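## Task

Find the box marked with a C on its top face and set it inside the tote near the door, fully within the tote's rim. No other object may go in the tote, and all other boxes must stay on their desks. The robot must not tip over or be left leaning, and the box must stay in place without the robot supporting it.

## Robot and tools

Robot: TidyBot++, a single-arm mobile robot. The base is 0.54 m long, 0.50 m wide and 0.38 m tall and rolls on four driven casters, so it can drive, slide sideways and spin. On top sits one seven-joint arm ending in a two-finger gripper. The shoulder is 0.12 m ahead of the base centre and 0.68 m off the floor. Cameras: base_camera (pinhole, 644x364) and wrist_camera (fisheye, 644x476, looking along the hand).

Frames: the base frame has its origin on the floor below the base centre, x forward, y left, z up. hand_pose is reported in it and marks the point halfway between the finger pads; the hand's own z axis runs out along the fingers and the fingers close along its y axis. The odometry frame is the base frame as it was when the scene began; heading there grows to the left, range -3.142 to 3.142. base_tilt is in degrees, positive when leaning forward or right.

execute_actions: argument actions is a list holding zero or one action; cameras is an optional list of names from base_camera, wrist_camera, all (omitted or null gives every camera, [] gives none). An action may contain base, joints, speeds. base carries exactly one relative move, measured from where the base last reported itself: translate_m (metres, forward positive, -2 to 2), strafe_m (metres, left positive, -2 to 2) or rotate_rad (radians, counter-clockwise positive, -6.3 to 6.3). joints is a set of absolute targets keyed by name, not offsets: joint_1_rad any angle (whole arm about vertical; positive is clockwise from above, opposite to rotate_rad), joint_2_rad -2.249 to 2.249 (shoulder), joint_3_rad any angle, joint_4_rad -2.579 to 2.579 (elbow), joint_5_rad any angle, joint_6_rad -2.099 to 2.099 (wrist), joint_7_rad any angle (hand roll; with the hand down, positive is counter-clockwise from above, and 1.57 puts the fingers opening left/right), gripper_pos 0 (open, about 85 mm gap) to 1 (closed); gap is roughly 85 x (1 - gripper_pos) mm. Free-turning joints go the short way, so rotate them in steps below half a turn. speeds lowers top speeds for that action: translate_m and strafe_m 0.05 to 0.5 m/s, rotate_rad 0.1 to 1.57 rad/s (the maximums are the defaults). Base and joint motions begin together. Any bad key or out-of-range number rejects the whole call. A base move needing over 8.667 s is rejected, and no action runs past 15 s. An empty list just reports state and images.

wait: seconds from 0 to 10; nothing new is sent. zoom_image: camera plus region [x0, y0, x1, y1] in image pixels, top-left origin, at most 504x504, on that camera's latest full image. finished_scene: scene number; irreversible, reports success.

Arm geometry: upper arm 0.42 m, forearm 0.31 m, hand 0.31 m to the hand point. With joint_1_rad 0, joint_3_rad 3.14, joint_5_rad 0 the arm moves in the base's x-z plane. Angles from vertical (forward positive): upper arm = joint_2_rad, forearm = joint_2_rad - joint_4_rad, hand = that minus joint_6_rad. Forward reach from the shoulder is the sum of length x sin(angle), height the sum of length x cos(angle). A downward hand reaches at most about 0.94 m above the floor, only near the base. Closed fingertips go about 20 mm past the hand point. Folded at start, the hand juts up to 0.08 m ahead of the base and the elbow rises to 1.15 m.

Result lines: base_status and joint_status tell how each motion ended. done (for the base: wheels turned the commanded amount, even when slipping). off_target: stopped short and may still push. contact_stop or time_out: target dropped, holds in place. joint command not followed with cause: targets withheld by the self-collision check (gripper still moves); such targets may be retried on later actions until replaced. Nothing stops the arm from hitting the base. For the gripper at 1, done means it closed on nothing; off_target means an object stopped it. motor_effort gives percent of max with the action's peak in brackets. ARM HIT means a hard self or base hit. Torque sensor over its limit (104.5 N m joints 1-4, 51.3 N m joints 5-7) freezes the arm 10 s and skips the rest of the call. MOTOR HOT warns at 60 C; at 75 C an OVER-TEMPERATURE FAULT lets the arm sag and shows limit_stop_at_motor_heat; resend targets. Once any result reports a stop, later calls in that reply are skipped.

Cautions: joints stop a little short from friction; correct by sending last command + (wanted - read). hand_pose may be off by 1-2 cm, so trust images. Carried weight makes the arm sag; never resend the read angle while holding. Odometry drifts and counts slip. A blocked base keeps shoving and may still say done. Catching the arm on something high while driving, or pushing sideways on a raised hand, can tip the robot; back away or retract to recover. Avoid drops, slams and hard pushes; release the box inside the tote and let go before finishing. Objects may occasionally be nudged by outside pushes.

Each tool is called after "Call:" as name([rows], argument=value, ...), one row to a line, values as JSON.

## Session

Call:
execute_actions(actions=[])

Scene clock: 0.00 s.
base_odometry: x=+0.000 y=+0.000 heading=+0.000 (m, m, rad; odometry frame)
base_tilt: forward=-0.5 right=+0.3 (deg)
base_status: not commanded
joint_positions: joint_1_rad=+0.018 joint_2_rad=-0.307 joint_3_rad=+3.093 joint_4_rad=-2.502 joint_5_rad=-0.013 joint_6_rad=-0.869 joint_7_rad=+1.574 gripper_pos=+0.000
joint_status: not commanded
motor_effort: joint_1_rad=+1 joint_2_rad=-2 joint_3_rad=+0 joint_4_rad=+11 joint_5_rad=+0 joint_6_rad=+0 joint_7_rad=+0 (%)
hand_pose: x=+0.2705 y=+0.0073 z=+0.5886 quat_wxyz=(+0.002, +0.999, +0.012, +0.039) (m; base frame)
pictures: base_camera, wrist_camera
Images, in order (width x height): base_camera 644x364, wrist_camera 644x476.

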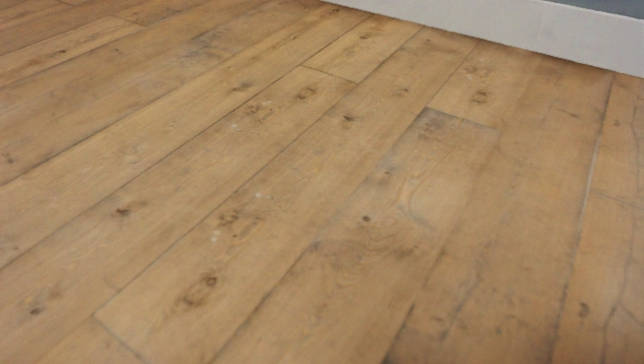

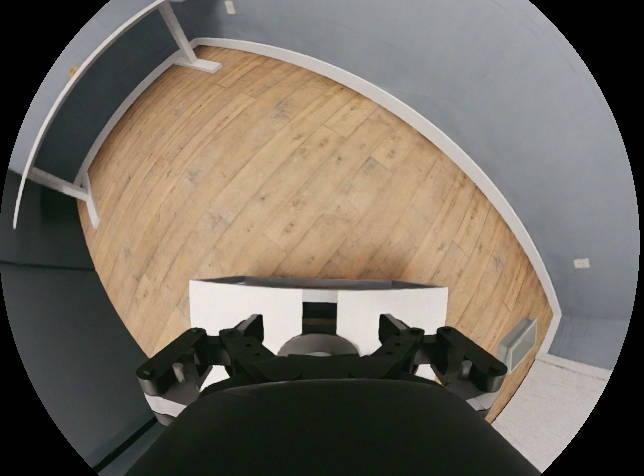

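Call:
execute_actions([
  {"base":{"rotate_rad":1.06},"joints":{"joint_1_rad":0.04,"joint_2_rad":0.3,"joint_3_rad":3.16,"joint_4_rad":-0.4,"joint_6_rad":-1.8}},
])

Call:
execute_actions([
  {"base":{"translate_m":0.6}},
])

Scene clock: 3.40 s.
base_odometry: x=+0.000 y=+0.000 heading=+1.059 (m, m, rad; odometry frame)
base_tilt: forward=-0.5 right=+0.3 (deg)
base_status: done
joint_positions: joint_1_rad=+0.018 joint_2_rad=+0.281 joint_3_rad=+3.144 joint_4_rad=-0.410 joint_5_rad=-0.013 joint_6_rad=-1.775 joint_7_rad=+1.574 gripper_pos=+0.000
joint_status: all done
motor_effort: joint_1_rad=+0(2) joint_2_rad=-27(26) joint_3_rad=-1(0) joint_4_rad=+12(15) joint_5_rad=-1(1) joint_6_rad=+6(6) joint_7_rad=+0(0) (%)
hand_pose: x=+0.6308 y=-0.0049 z=+1.0853 quat_wxyz=(-0.001, +0.944, -0.005, +0.331) (m; base frame)
pictures: base_camera, wrist_camera
Images, in order (width x height): base_camera 644x364, wrist_camera 644x476.

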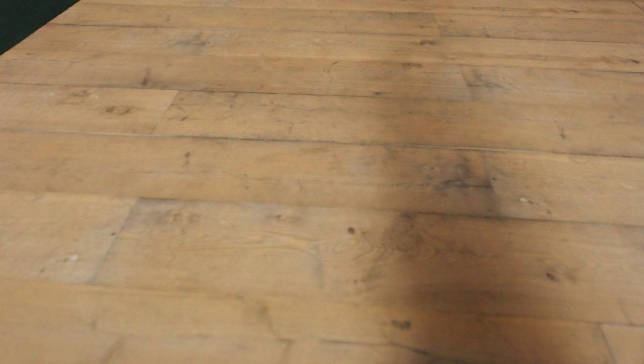

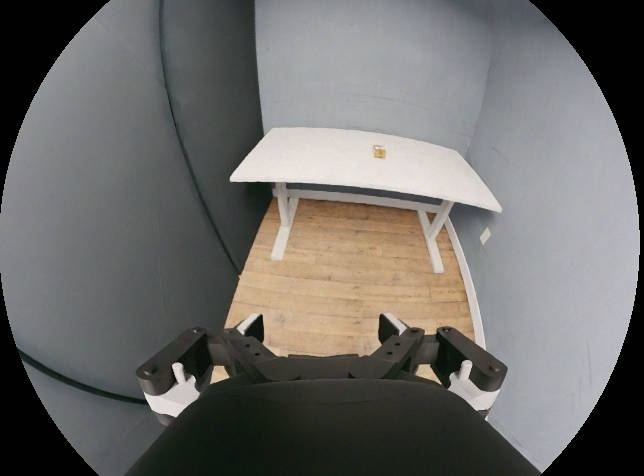

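Scene clock: 5.97 s.
base_odometry: x=+0.293 y=+0.524 heading=+1.060 (m, m, rad; odometry frame)
base_tilt: forward=-0.5 right=+0.3 (deg)
base_status: done
joint_positions: joint_1_rad=+0.018 joint_2_rad=+0.302 joint_3_rad=+3.145 joint_4_rad=-0.408 joint_5_rad=-0.013 joint_6_rad=-1.779 joint_7_rad=+1.574 gripper_pos=+0.000
joint_status: not commanded
motor_effort: joint_1_rad=+0(1) joint_2_rad=-28(31) joint_3_rad=-1(1) joint_4_rad=+12(12) joint_5_rad=-1(1) joint_6_rad=+5(6) joint_7_rad=+0(0) (%)
hand_pose: x=+0.6381 y=-0.0054 z=+1.0748 quat_wxyz=(-0.001, +0.947, -0.005, +0.321) (m; base frame)
pictures: base_camera, wrist_camera
Images, in order (width x height): base_camera 644x364, wrist_camera 644x476.

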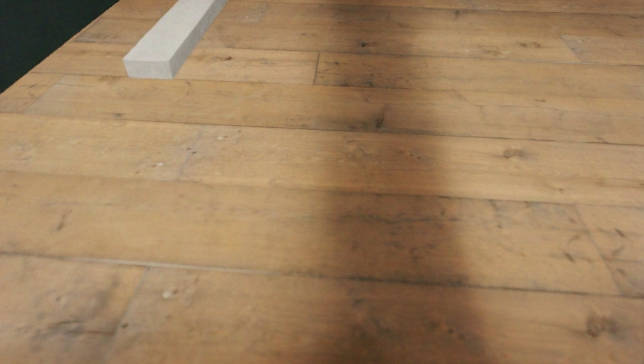

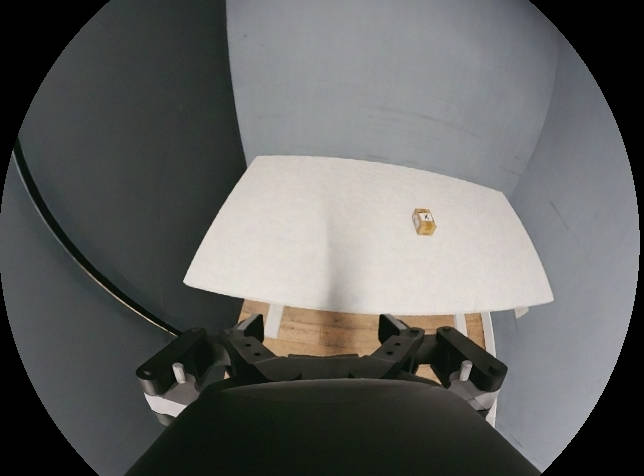

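Call:
zoom_image(camera="wrist_camera", region=[390, 195, 460, 245])

Region (390, 195, 460, 245) of wrist_camera's 644x476 image, scaled by 7.200; it fills the top 360 rows of this view, and the rest is white.

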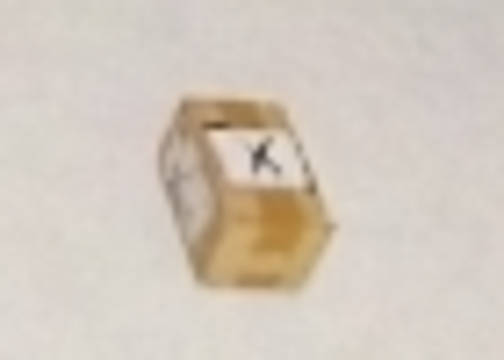

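Call:
execute_actions([
  {"base":{"rotate_rad":-0.08},"joints":{"joint_2_rad":-0.5,"joint_4_rad":-1.0,"joint_6_rad":-1.9}},
], cameras=[])

Call:
execute_actions([
  {"base":{"translate_m":-1.2},"joints":{"joint_1_rad":-2.4}},
])

Scene clock: 8.40 s.
base_odometry: x=+0.293 y=+0.524 heading=+0.980 (m, m, rad; odometry frame)
base_tilt: forward=-0.5 right=+0.3 (deg)
base_status: done
joint_positions: joint_1_rad=+0.033 joint_2_rad=-0.496 joint_3_rad=+3.154 joint_4_rad=-0.987 joint_5_rad=-0.013 joint_6_rad=-1.877 joint_7_rad=+1.574 gripper_pos=+0.000
joint_status: all done
motor_effort: joint_1_rad=+0(6) joint_2_rad=+6(31) joint_3_rad=+0(1) joint_4_rad=+10(13) joint_5_rad=-1(1) joint_6_rad=+6(7) joint_7_rad=+1(1) (%)
hand_pose: x=+0.2846 y=-0.0045 z=+1.1064 quat_wxyz=(+0.001, +0.926, -0.016, +0.377) (m; base frame)
pictures: none
No camera images: the call's "cameras" was empty. Leave "cameras" out to get every camera's image.

Scene clock: 12.17 s.
base_odometry: x=-0.377 y=-0.472 heading=+0.979 (m, m, rad; odometry frame)
base_tilt: forward=-0.5 right=+0.3 (deg)
base_status: done
joint_positions: joint_1_rad=-2.374 joint_2_rad=-0.495 joint_3_rad=+3.154 joint_4_rad=-0.991 joint_5_rad=-0.013 joint_6_rad=-1.877 joint_7_rad=+1.574 gripper_pos=+0.000
joint_status: all done
motor_effort: joint_1_rad=+1(0) joint_2_rad=+7(8) joint_3_rad=-1(2) joint_4_rad=+9(10) joint_5_rad=-1(0) joint_6_rad=+6(7) joint_7_rad=+0(1) (%)
hand_pose: x=-0.0013 y=+0.1148 z=+1.1048 quat_wxyz=(-0.349, +0.348, +0.859, +0.136) (m; base frame)
pictures: base_camera, wrist_camera
Images, in order (width x height): base_camera 644x364, wrist_camera 644x476.

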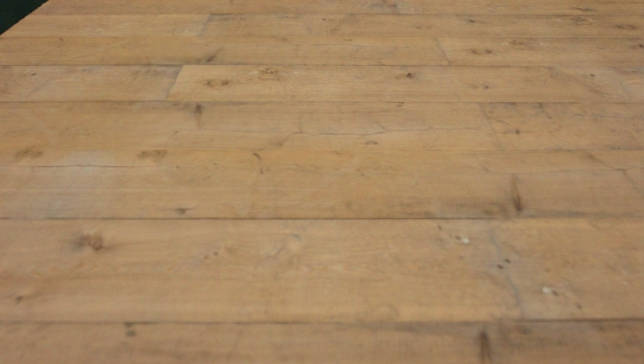

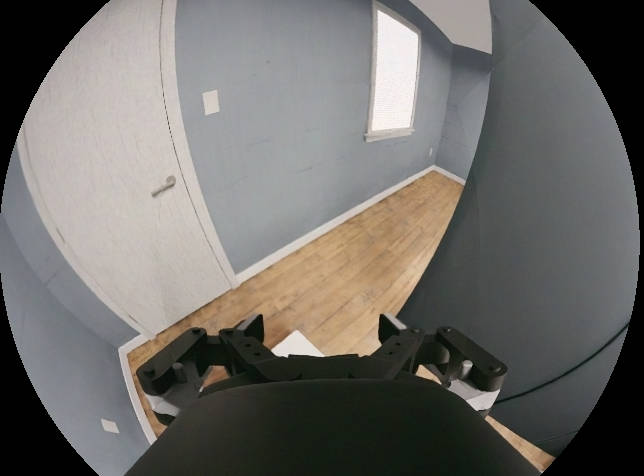

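Call:
execute_actions([
  {"base":{"translate_m":-0.43},"joints":{"joint_1_rad":-1.57,"joint_6_rad":-2.05}},
], cameras=["wrist_camera"])

Scene clock: 14.57 s.
base_odometry: x=-0.618 y=-0.828 heading=+0.978 (m, m, rad; odometry frame)
base_tilt: forward=-0.5 right=+0.3 (deg)
base_status: done
joint_positions: joint_1_rad=-1.593 joint_2_rad=-0.498 joint_3_rad=+3.154 joint_4_rad=-0.991 joint_5_rad=-0.013 joint_6_rad=-2.025 joint_7_rad=+1.574 gripper_pos=+0.000
joint_status: all done
motor_effort: joint_1_rad=+1(1) joint_2_rad=+8(10) joint_3_rad=+0(2) joint_4_rad=+8(9) joint_5_rad=-1(0) joint_6_rad=+5(7) joint_7_rad=+0(0) (%)
hand_pose: x=+0.1148 y=+0.1298 z=+1.0757 quat_wxyz=(-0.223, +0.665, +0.681, +0.211) (m; base frame)
pictures: wrist_camera
Images, in order (width x height): wrist_camera 644x476.

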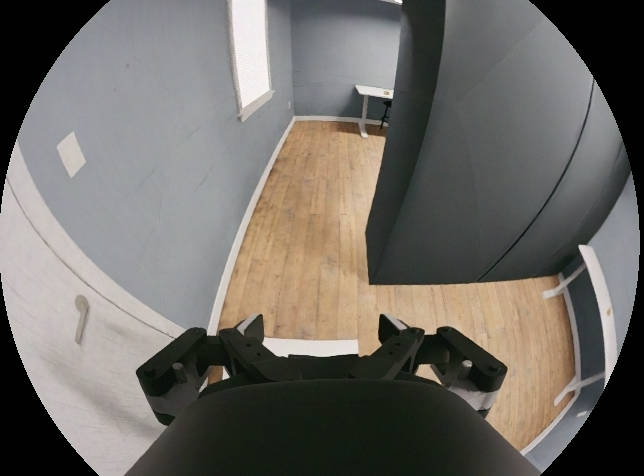

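Call:
execute_actions([
  {"base":{"strafe_m":2.0},"joints":{"joint_1_rad":-0.9,"joint_6_rad":-1.85}},
])

Scene clock: 20.17 s.
base_odometry: x=-2.278 y=+0.288 heading=+0.979 (m, m, rad; odometry frame)
base_tilt: forward=-0.5 right=+0.3 (deg)
base_status: done
joint_positions: joint_1_rad=-0.925 joint_2_rad=-0.500 joint_3_rad=+3.154 joint_4_rad=-0.991 joint_5_rad=-0.013 joint_6_rad=-1.873 joint_7_rad=+1.574 gripper_pos=+0.000
joint_status: all done
motor_effort: joint_1_rad=+1(1) joint_2_rad=+6(13) joint_3_rad=+0(0) joint_4_rad=+11(10) joint_5_rad=-1(0) joint_6_rad=+6(6) joint_7_rad=+0(0) (%)
hand_pose: x=+0.2177 y=+0.1324 z=+1.1063 quat_wxyz=(-0.173, +0.829, +0.413, +0.337) (m; base frame)
pictures: base_camera, wrist_camera
Images, in order (width x height): base_camera 644x364, wrist_camera 644x476.

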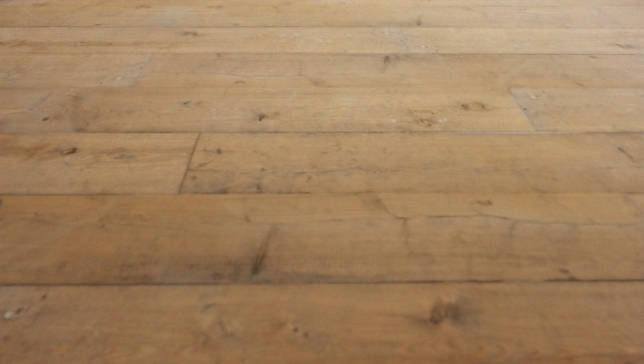

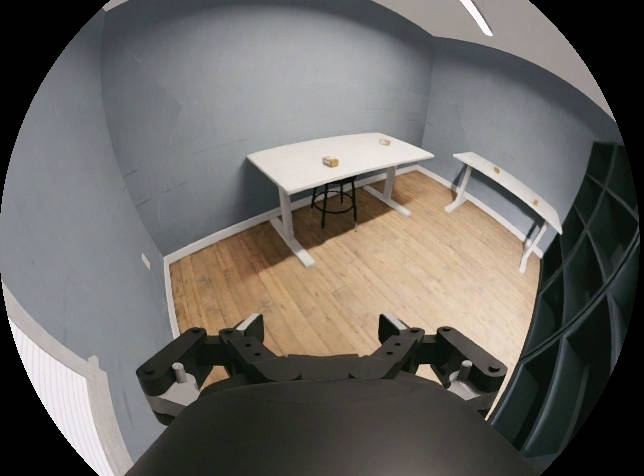

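Call:
execute_actions([
  {"base":{"translate_m":1.25},"joints":{"joint_1_rad":-1.57,"joint_2_rad":0.55,"joint_4_rad":-0.25,"joint_6_rad":-1.6}},
], cameras=["wrist_camera"])

Call:
zoom_image(camera="wrist_camera", region=[120, 130, 520, 330])

Scene clock: 24.30 s.
base_odometry: x=-1.580 y=+1.325 heading=+0.979 (m, m, rad; odometry frame)
base_tilt: forward=-0.5 right=+0.3 (deg)
base_status: done
joint_positions: joint_1_rad=-1.552 joint_2_rad=+0.549 joint_3_rad=+3.154 joint_4_rad=-0.263 joint_5_rad=-0.013 joint_6_rad=-1.624 joint_7_rad=+1.574 gripper_pos=+0.000
joint_status: all done
motor_effort: joint_1_rad=+2(3) joint_2_rad=-38(40) joint_3_rad=+0(1) joint_4_rad=+12(14) joint_5_rad=-1(2) joint_6_rad=+6(7) joint_7_rad=+1(1) (%)
hand_pose: x=+0.1306 y=+0.6496 z=+1.0200 quat_wxyz=(-0.242, +0.670, +0.657, +0.246) (m; base frame)
pictures: wrist_camera
Images, in order (width x height): wrist_camera 644x476.

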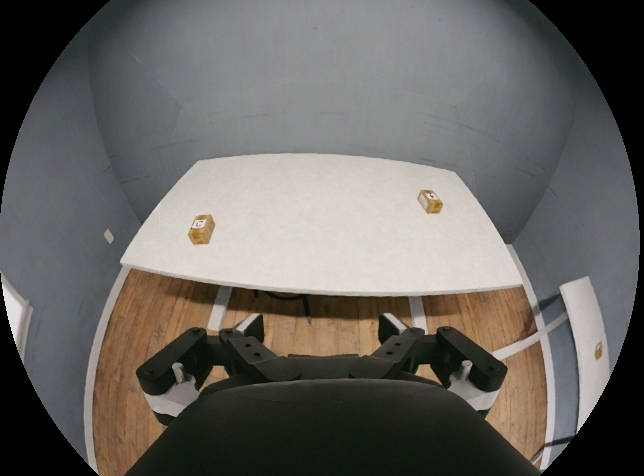

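Region (120, 130, 520, 330) of wrist_camera's 644x476 image, scaled by 1.260.

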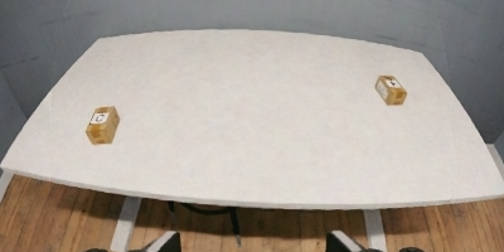

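Call:
zoom_image(camera="wrist_camera", region=[170, 200, 240, 255])

Call:
zoom_image(camera="wrist_camera", region=[395, 175, 465, 230])

Region (170, 200, 240, 255) of wrist_camera's 644x476 image, scaled by 7.200; it fills the top 396 rows of this view, and the rest is white.

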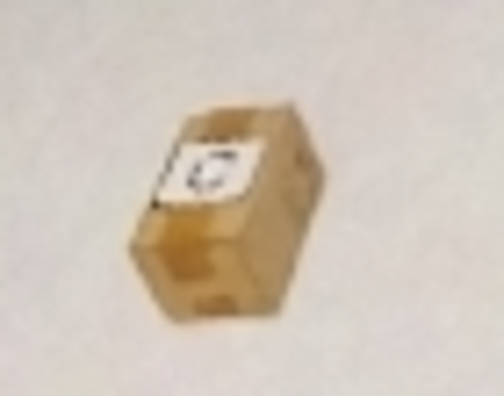

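Region (395, 175, 465, 230) of wrist_camera's 644x476 image, scaled by 7.200; it fills the top 396 rows of this view, and the rest is white.

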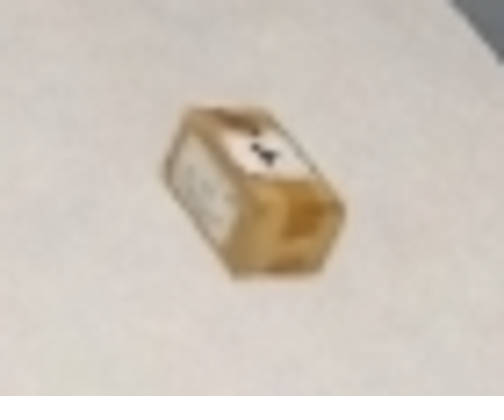

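Call:
execute_actions([
  {"base":{"translate_m":-0.355},"joints":{"joint_1_rad":-1.6,"joint_2_rad":0.185,"joint_4_rad":-1.275,"joint_6_rad":-1.12}},
], cameras=["wrist_camera"])

Call:
execute_actions([
  {"base":{"strafe_m":0.45}},
], cameras=["wrist_camera"])

Scene clock: 27.13 s.
base_odometry: x=-1.778 y=+1.030 heading=+0.980 (m, m, rad; odometry frame)
base_tilt: forward=-0.6 right=+0.3 (deg)
base_status: done
joint_positions: joint_1_rad=-1.586 joint_2_rad=+0.202 joint_3_rad=+3.156 joint_4_rad=-1.265 joint_5_rad=-0.013 joint_6_rad=-1.145 joint_7_rad=+1.574 gripper_pos=+0.000
joint_status: all done
motor_effort: joint_1_rad=+1(4) joint_2_rad=-29(39) joint_3_rad=+0(1) joint_4_rad=+17(17) joint_5_rad=+0(2) joint_6_rad=+4(7) joint_7_rad=+0(1) (%)
hand_pose: x=+0.1128 y=+0.5543 z=+0.8576 quat_wxyz=(-0.188, +0.681, +0.684, +0.181) (m; base frame)
pictures: wrist_camera
Images, in order (width x height): wrist_camera 644x476.

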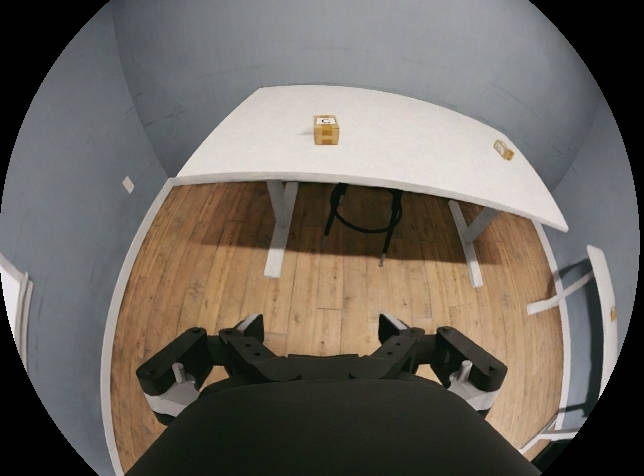

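Scene clock: 29.40 s.
base_odometry: x=-2.152 y=+1.281 heading=+0.981 (m, m, rad; odometry frame)
base_tilt: forward=-0.5 right=+0.2 (deg)
base_status: done
joint_positions: joint_1_rad=-1.586 joint_2_rad=+0.193 joint_3_rad=+3.156 joint_4_rad=-1.267 joint_5_rad=-0.013 joint_6_rad=-1.139 joint_7_rad=+1.574 gripper_pos=+0.000
joint_status: not commanded
motor_effort: joint_1_rad=+0(1) joint_2_rad=-29(33) joint_3_rad=+0(1) joint_4_rad=+16(17) joint_5_rad=-1(1) joint_6_rad=+5(5) joint_7_rad=+1(0) (%)
hand_pose: x=+0.1129 y=+0.5540 z=+0.8631 quat_wxyz=(-0.193, +0.680, +0.682, +0.186) (m; base frame)
pictures: wrist_camera
Images, in order (width x height): wrist_camera 644x476.

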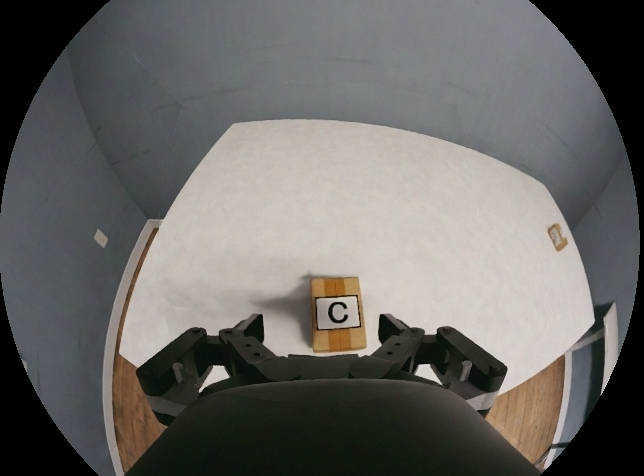

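Call:
execute_actions([
  {"base":{"translate_m":0.022},"joints":{"joint_2_rad":0.245,"joint_4_rad":-1.445,"joint_6_rad":-0.905,"joint_7_rad":1.65}},
], cameras=["wrist_camera"])

Scene clock: 30.83 s.
base_odometry: x=-2.140 y=+1.299 heading=+0.981 (m, m, rad; odometry frame)
base_tilt: forward=-0.5 right=+0.3 (deg)
base_status: done
joint_positions: joint_1_rad=-1.587 joint_2_rad=+0.241 joint_3_rad=+3.158 joint_4_rad=-1.440 joint_5_rad=-0.013 joint_6_rad=-0.929 joint_7_rad=+1.625 gripper_pos=+0.000
joint_status: all done
motor_effort: joint_1_rad=+1(3) joint_2_rad=-30(32) joint_3_rad=-1(1) joint_4_rad=+16(16) joint_5_rad=+0(0) joint_6_rad=+4(5) joint_7_rad=+1(0) (%)
hand_pose: x=+0.1139 y=+0.5708 z=+0.7872 quat_wxyz=(-0.183, +0.665, +0.699, +0.188) (m; base frame)
pictures: wrist_camera
Images, in order (width x height): wrist_camera 644x476.

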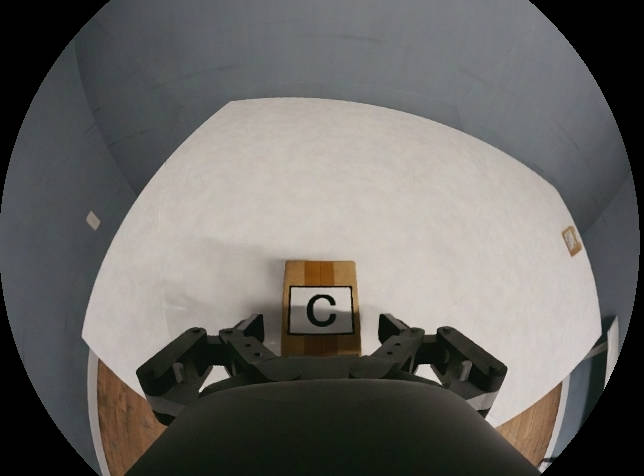

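Call:
execute_actions([
  {"joints":{"joint_2_rad":0.27,"joint_4_rad":-1.54,"joint_6_rad":-0.78}},
], cameras=["wrist_camera"])

Scene clock: 31.90 s.
base_odometry: x=-2.140 y=+1.299 heading=+0.981 (m, m, rad; odometry frame)
base_tilt: forward=-0.5 right=+0.2 (deg)
base_status: not commanded
joint_positions: joint_1_rad=-1.587 joint_2_rad=+0.261 joint_3_rad=+3.158 joint_4_rad=-1.534 joint_5_rad=-0.013 joint_6_rad=-0.804 joint_7_rad=+1.625 gripper_pos=+0.000
joint_status: all done
motor_effort: joint_1_rad=+0(0) joint_2_rad=-31(33) joint_3_rad=+0(0) joint_4_rad=+15(18) joint_5_rad=-1(1) joint_6_rad=+5(5) joint_7_rad=+0(1) (%)
hand_pose: x=+0.1143 y=+0.5759 z=+0.7519 quat_wxyz=(-0.187, +0.664, +0.698, +0.192) (m; base frame)
pictures: wrist_camera
Images, in order (width x height): wrist_camera 644x476.

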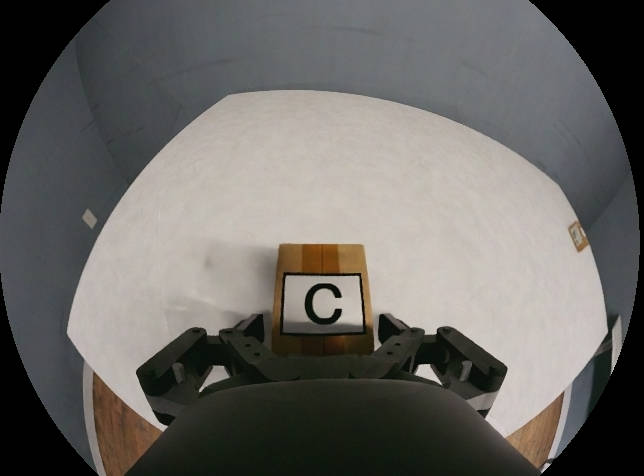

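Call:
execute_actions([
  {"joints":{"gripper_pos":1}},
], cameras=[])

Call:
execute_actions([
  {"joints":{"joint_2_rad":0.1}},
], cameras=["wrist_camera"])

Call:
execute_actions([
  {"base":{"translate_m":-0.93},"joints":{"joint_2_rad":-0.6,"joint_6_rad":-1.4}},
], cameras=[])

Call:
execute_actions([
  {"base":{"rotate_rad":-1.57},"joints":{"joint_1_rad":0.02}},
])

Scene clock: 33.30 s.
base_odometry: x=-2.140 y=+1.299 heading=+0.981 (m, m, rad; odometry frame)
base_tilt: forward=-0.5 right=+0.3 (deg)
base_status: not commanded
joint_positions: joint_1_rad=-1.587 joint_2_rad=+0.260 joint_3_rad=+3.158 joint_4_rad=-1.534 joint_5_rad=-0.013 joint_6_rad=-0.802 joint_7_rad=+1.625 gripper_pos=+0.339
joint_status: gripper_pos off_target (ended at +0.339, target +1.000)
motor_effort: joint_1_rad=+1(1) joint_2_rad=-30(32) joint_3_rad=+0(1) joint_4_rad=+16(18) joint_5_rad=+0(0) joint_6_rad=+5(6) joint_7_rad=+1(0) (%)
hand_pose: x=+0.1143 y=+0.5766 z=+0.7528 quat_wxyz=(-0.188, +0.664, +0.698, +0.193) (m; base frame)
pictures: none
No camera images: the call's "cameras" was empty. Leave "cameras" out to get every camera's image.

Scene clock: 34.47 s.
base_odometry: x=-2.140 y=+1.299 heading=+0.981 (m, m, rad; odometry frame)
base_tilt: forward=-0.5 right=+0.3 (deg)
base_status: not commanded
joint_positions: joint_1_rad=-1.587 joint_2_rad=+0.103 joint_3_rad=+3.158 joint_4_rad=-1.541 joint_5_rad=-0.013 joint_6_rad=-0.802 joint_7_rad=+1.625 gripper_pos=+0.339
joint_status: all done
motor_effort: joint_1_rad=+0(1) joint_2_rad=-26(35) joint_3_rad=-1(0) joint_4_rad=+18(18) joint_5_rad=+0(1) joint_6_rad=+7(7) joint_7_rad=+1(1) (%)
hand_pose: x=+0.1146 y=+0.5565 z=+0.8387 quat_wxyz=(-0.238, +0.648, +0.681, +0.244) (m; base frame)
pictures: wrist_camera
Images, in order (width x height): wrist_camera 644x476.

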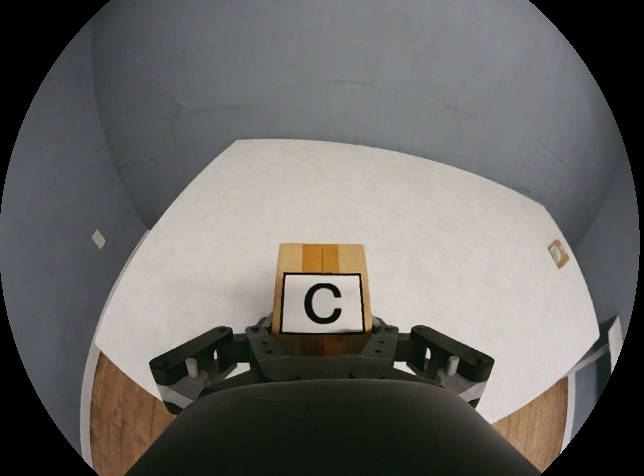

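Scene clock: 37.67 s.
base_odometry: x=-2.658 y=+0.526 heading=+0.981 (m, m, rad; odometry frame)
base_tilt: forward=-0.5 right=+0.3 (deg)
base_status: done
joint_positions: joint_1_rad=-1.587 joint_2_rad=-0.594 joint_3_rad=+3.159 joint_4_rad=-1.541 joint_5_rad=-0.013 joint_6_rad=-1.384 joint_7_rad=+1.625 gripper_pos=+0.339
joint_status: all done
motor_effort: joint_1_rad=+1(1) joint_2_rad=+4(31) joint_3_rad=+0(2) joint_4_rad=+15(18) joint_5_rad=-1(0) joint_6_rad=+7(8) joint_7_rad=+0(0) (%)
hand_pose: x=+0.1162 y=+0.2456 z=+0.9997 quat_wxyz=(-0.279, +0.632, +0.668, +0.279) (m; base frame)
pictures: none
No camera images: the call's "cameras" was empty. Leave "cameras" out to get every camera's image.

Scene clock: 40.50 s.
base_odometry: x=-2.658 y=+0.526 heading=-0.588 (m, m, rad; odometry frame)
base_tilt: forward=-0.5 right=+0.3 (deg)
base_status: done
joint_positions: joint_1_rad=-0.005 joint_2_rad=-0.594 joint_3_rad=+3.159 joint_4_rad=-1.541 joint_5_rad=-0.013 joint_6_rad=-1.384 joint_7_rad=+1.625 gripper_pos=+0.339
joint_status: all done
motor_effort: joint_1_rad=+0(3) joint_2_rad=+4(5) joint_3_rad=+0(1) joint_4_rad=+16(16) joint_5_rad=-1(2) joint_6_rad=+8(7) joint_7_rad=+0(0) (%)
hand_pose: x=+0.3646 y=-0.0001 z=+0.9997 quat_wxyz=(+0.002, +0.919, +0.020, +0.394) (m; base frame)
pictures: base_camera, wrist_camera
Images, in order (width x height): base_camera 644x364, wrist_camera 644x476.

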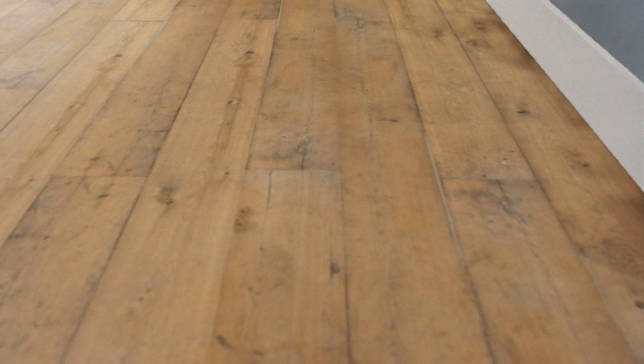

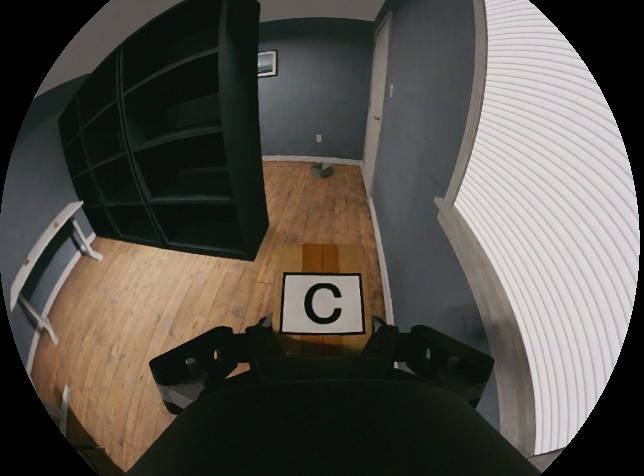

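Call:
execute_actions([
  {"base":{"translate_m":2.0},"joints":{"joint_2_rad":1.1,"joint_4_rad":-2.04,"joint_6_rad":0.56}},
])

Scene clock: 51.60 s.
base_odometry: x=-0.995 y=-0.586 heading=-0.589 (m, m, rad; odometry frame)
base_tilt: forward=-0.5 right=+0.3 (deg)
base_status: done
joint_positions: joint_1_rad=-0.004 joint_2_rad=+1.098 joint_3_rad=+3.159 joint_4_rad=-2.032 joint_5_rad=-0.013 joint_6_rad=+0.535 joint_7_rad=+1.625 gripper_pos=+0.339
joint_status: all done
motor_effort: joint_1_rad=+1(1) joint_2_rad=-40(43) joint_3_rad=-1(1) joint_4_rad=+2(17) joint_5_rad=-1(0) joint_6_rad=+5(9) joint_7_rad=+0(0) (%)
hand_pose: x=+0.6591 y=-0.0084 z=+0.2931 quat_wxyz=(+0.017, +0.963, +0.020, +0.270) (m; base frame)
pictures: base_camera, wrist_camera
Images, in order (width x height): base_camera 644x364, wrist_camera 644x476.

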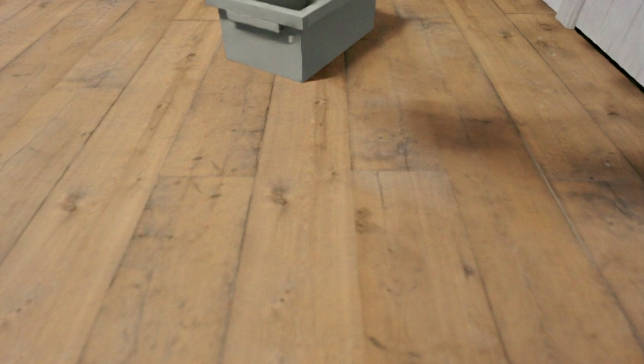

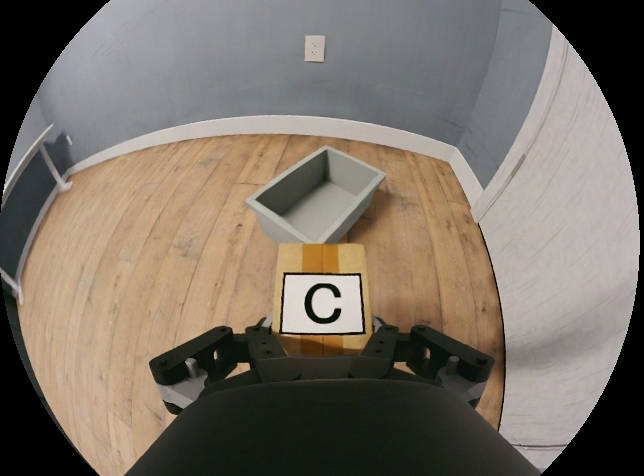

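Call:
execute_actions([
  {"base":{"translate_m":0.325},"joints":{"joint_1_rad":-0.28,"joint_2_rad":1.36,"joint_4_rad":-1.77,"joint_5_rad":-0.87}},
])

Scene clock: 53.77 s.
base_odometry: x=-0.725 y=-0.767 heading=-0.590 (m, m, rad; odometry frame)
base_tilt: forward=-0.5 right=+0.3 (deg)
base_status: done
joint_positions: joint_1_rad=-0.263 joint_2_rad=+1.356 joint_3_rad=+3.159 joint_4_rad=-1.774 joint_5_rad=-0.842 joint_6_rad=+0.536 joint_7_rad=+1.625 gripper_pos=+0.339
joint_status: all done
motor_effort: joint_1_rad=+1(3) joint_2_rad=-42(43) joint_3_rad=+2(2) joint_4_rad=+0(3) joint_5_rad=-1(1) joint_6_rad=+5(6) joint_7_rad=+0(1) (%)
hand_pose: x=+0.6574 y=+0.0130 z=+0.1925 quat_wxyz=(+0.087, +0.928, -0.251, +0.260) (m; base frame)
pictures: base_camera, wrist_camera
Images, in order (width x height): base_camera 644x364, wrist_camera 644x476.

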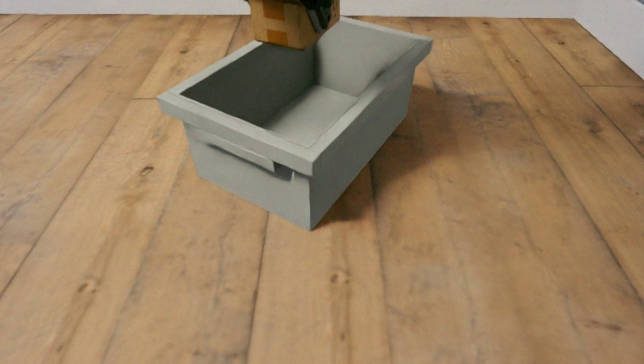

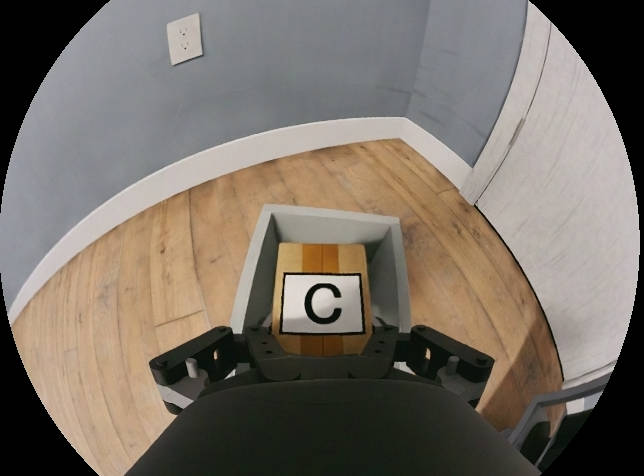

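Call:
execute_actions([
  {"base":{"translate_m":0.015},"joints":{"joint_2_rad":1.6,"joint_4_rad":-1.53,"joint_5_rad":-0.96}},
])

Scene clock: 55.50 s.
base_odometry: x=-0.713 y=-0.776 heading=-0.590 (m, m, rad; odometry frame)
base_tilt: forward=-0.5 right=+0.3 (deg)
base_status: done
joint_positions: joint_1_rad=-0.263 joint_2_rad=+1.608 joint_3_rad=+3.159 joint_4_rad=-1.542 joint_5_rad=-0.929 joint_6_rad=+0.536 joint_7_rad=+1.625 gripper_pos=+0.339
joint_status: all done
motor_effort: joint_1_rad=+1(4) joint_2_rad=-43(46) joint_3_rad=+3(2) joint_4_rad=+1(2) joint_5_rad=-1(1) joint_6_rad=+5(6) joint_7_rad=+1(0) (%)
hand_pose: x=+0.6476 y=+0.0017 z=+0.0852 quat_wxyz=(+0.102, +0.919, -0.288, +0.249) (m; base frame)
pictures: base_camera, wrist_camera
Images, in order (width x height): base_camera 644x364, wrist_camera 644x476.

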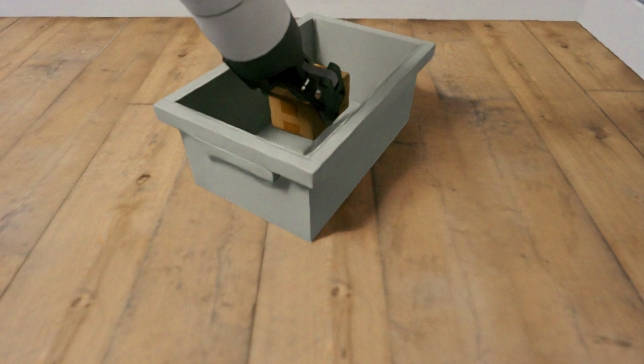

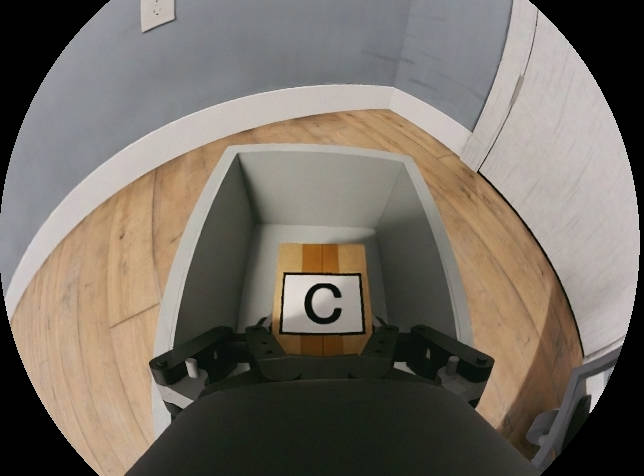

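Call:
execute_actions([
  {"base":{"translate_m":0.015},"joints":{"joint_2_rad":1.7,"joint_4_rad":-1.425}},
])

Scene clock: 56.67 s.
base_odometry: x=-0.700 y=-0.785 heading=-0.591 (m, m, rad; odometry frame)
base_tilt: forward=-0.5 right=+0.3 (deg)
base_status: done
joint_positions: joint_1_rad=-0.263 joint_2_rad=+1.697 joint_3_rad=+3.159 joint_4_rad=-1.432 joint_5_rad=-0.929 joint_6_rad=+0.536 joint_7_rad=+1.625 gripper_pos=+0.339
joint_status: all done
motor_effort: joint_1_rad=+1(3) joint_2_rad=-42(44) joint_3_rad=+1(3) joint_4_rad=+0(1) joint_5_rad=-1(2) joint_6_rad=+5(6) joint_7_rad=+0(0) (%)
hand_pose: x=+0.6569 y=+0.0044 z=+0.0501 quat_wxyz=(+0.097, +0.917, -0.289, +0.257) (m; base frame)
pictures: base_camera, wrist_camera
Images, in order (width x height): base_camera 644x364, wrist_camera 644x476.

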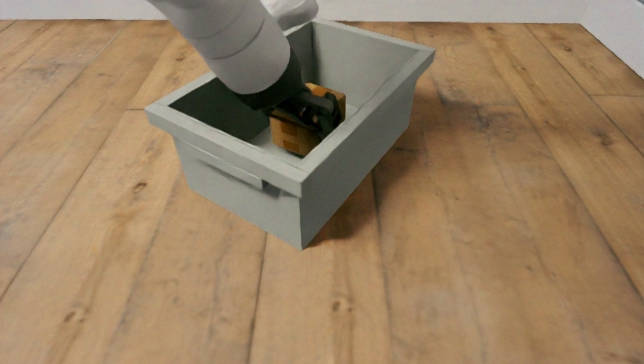

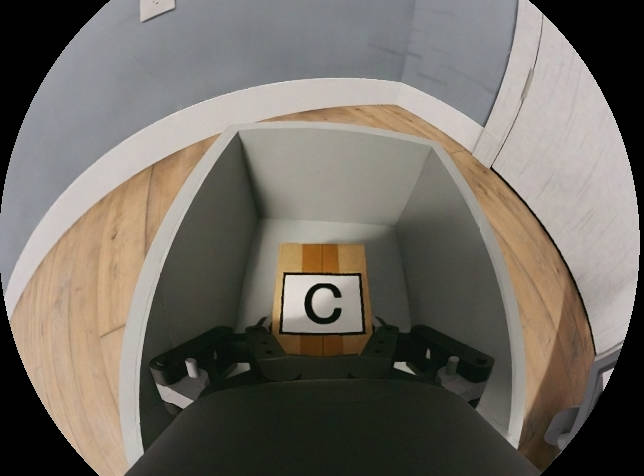

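Call:
execute_actions([
  {"joints":{"gripper_pos":0.22}},
], cameras=[])

Call:
execute_actions([
  {"joints":{"joint_2_rad":1.3,"joint_4_rad":-1.85}},
])

Scene clock: 57.73 s.
base_odometry: x=-0.700 y=-0.785 heading=-0.591 (m, m, rad; odometry frame)
base_tilt: forward=-0.5 right=+0.3 (deg)
base_status: not commanded
joint_positions: joint_1_rad=-0.263 joint_2_rad=+1.697 joint_3_rad=+3.159 joint_4_rad=-1.432 joint_5_rad=-0.929 joint_6_rad=+0.536 joint_7_rad=+1.625 gripper_pos=+0.220
joint_status: all done
motor_effort: joint_1_rad=+1(2) joint_2_rad=-42(43) joint_3_rad=+2(2) joint_4_rad=+0(1) joint_5_rad=-1(1) joint_6_rad=+5(5) joint_7_rad=+0(0) (%)
hand_pose: x=+0.6569 y=+0.0044 z=+0.0501 quat_wxyz=(+0.097, +0.917, -0.289, +0.257) (m; base frame)
pictures: none
No camera images: the call's "cameras" was empty. Leave "cameras" out to get every camera's image.

Scene clock: 59.33 s.
base_odometry: x=-0.700 y=-0.785 heading=-0.591 (m, m, rad; odometry frame)
base_tilt: forward=-0.5 right=+0.3 (deg)
base_status: not commanded
joint_positions: joint_1_rad=-0.263 joint_2_rad=+1.306 joint_3_rad=+3.159 joint_4_rad=-1.840 joint_5_rad=-0.929 joint_6_rad=+0.537 joint_7_rad=+1.625 gripper_pos=+0.220
joint_status: all done
motor_effort: joint_1_rad=+1(1) joint_2_rad=-40(44) joint_3_rad=+2(2) joint_4_rad=+0(2) joint_5_rad=-1(1) joint_6_rad=+5(5) joint_7_rad=+0(0) (%)
hand_pose: x=+0.6362 y=-0.0019 z=+0.2117 quat_wxyz=(+0.102, +0.918, -0.290, +0.251) (m; base frame)
pictures: base_camera, wrist_camera
Images, in order (width x height): base_camera 644x364, wrist_camera 644x476.

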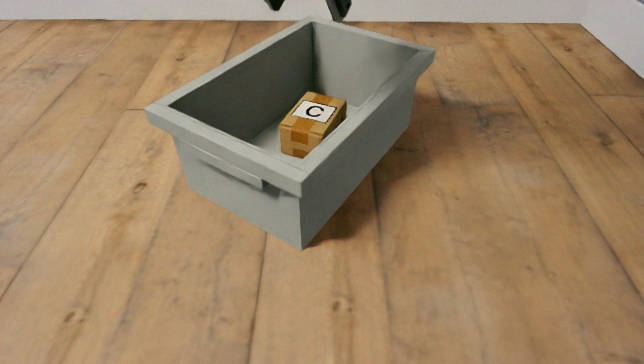

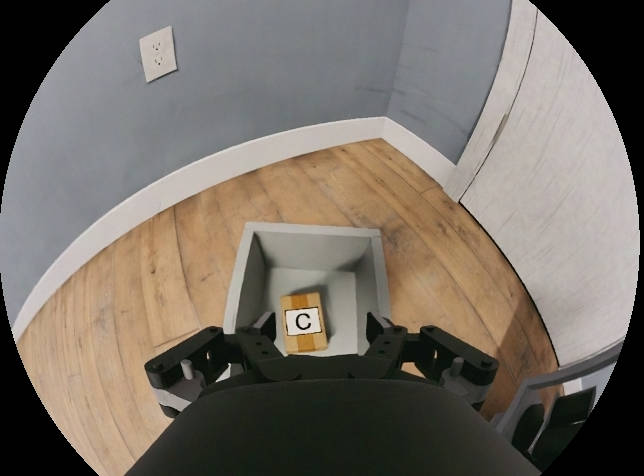

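Call:
finished_scene(scene=2)

The scene is finished: the task was done.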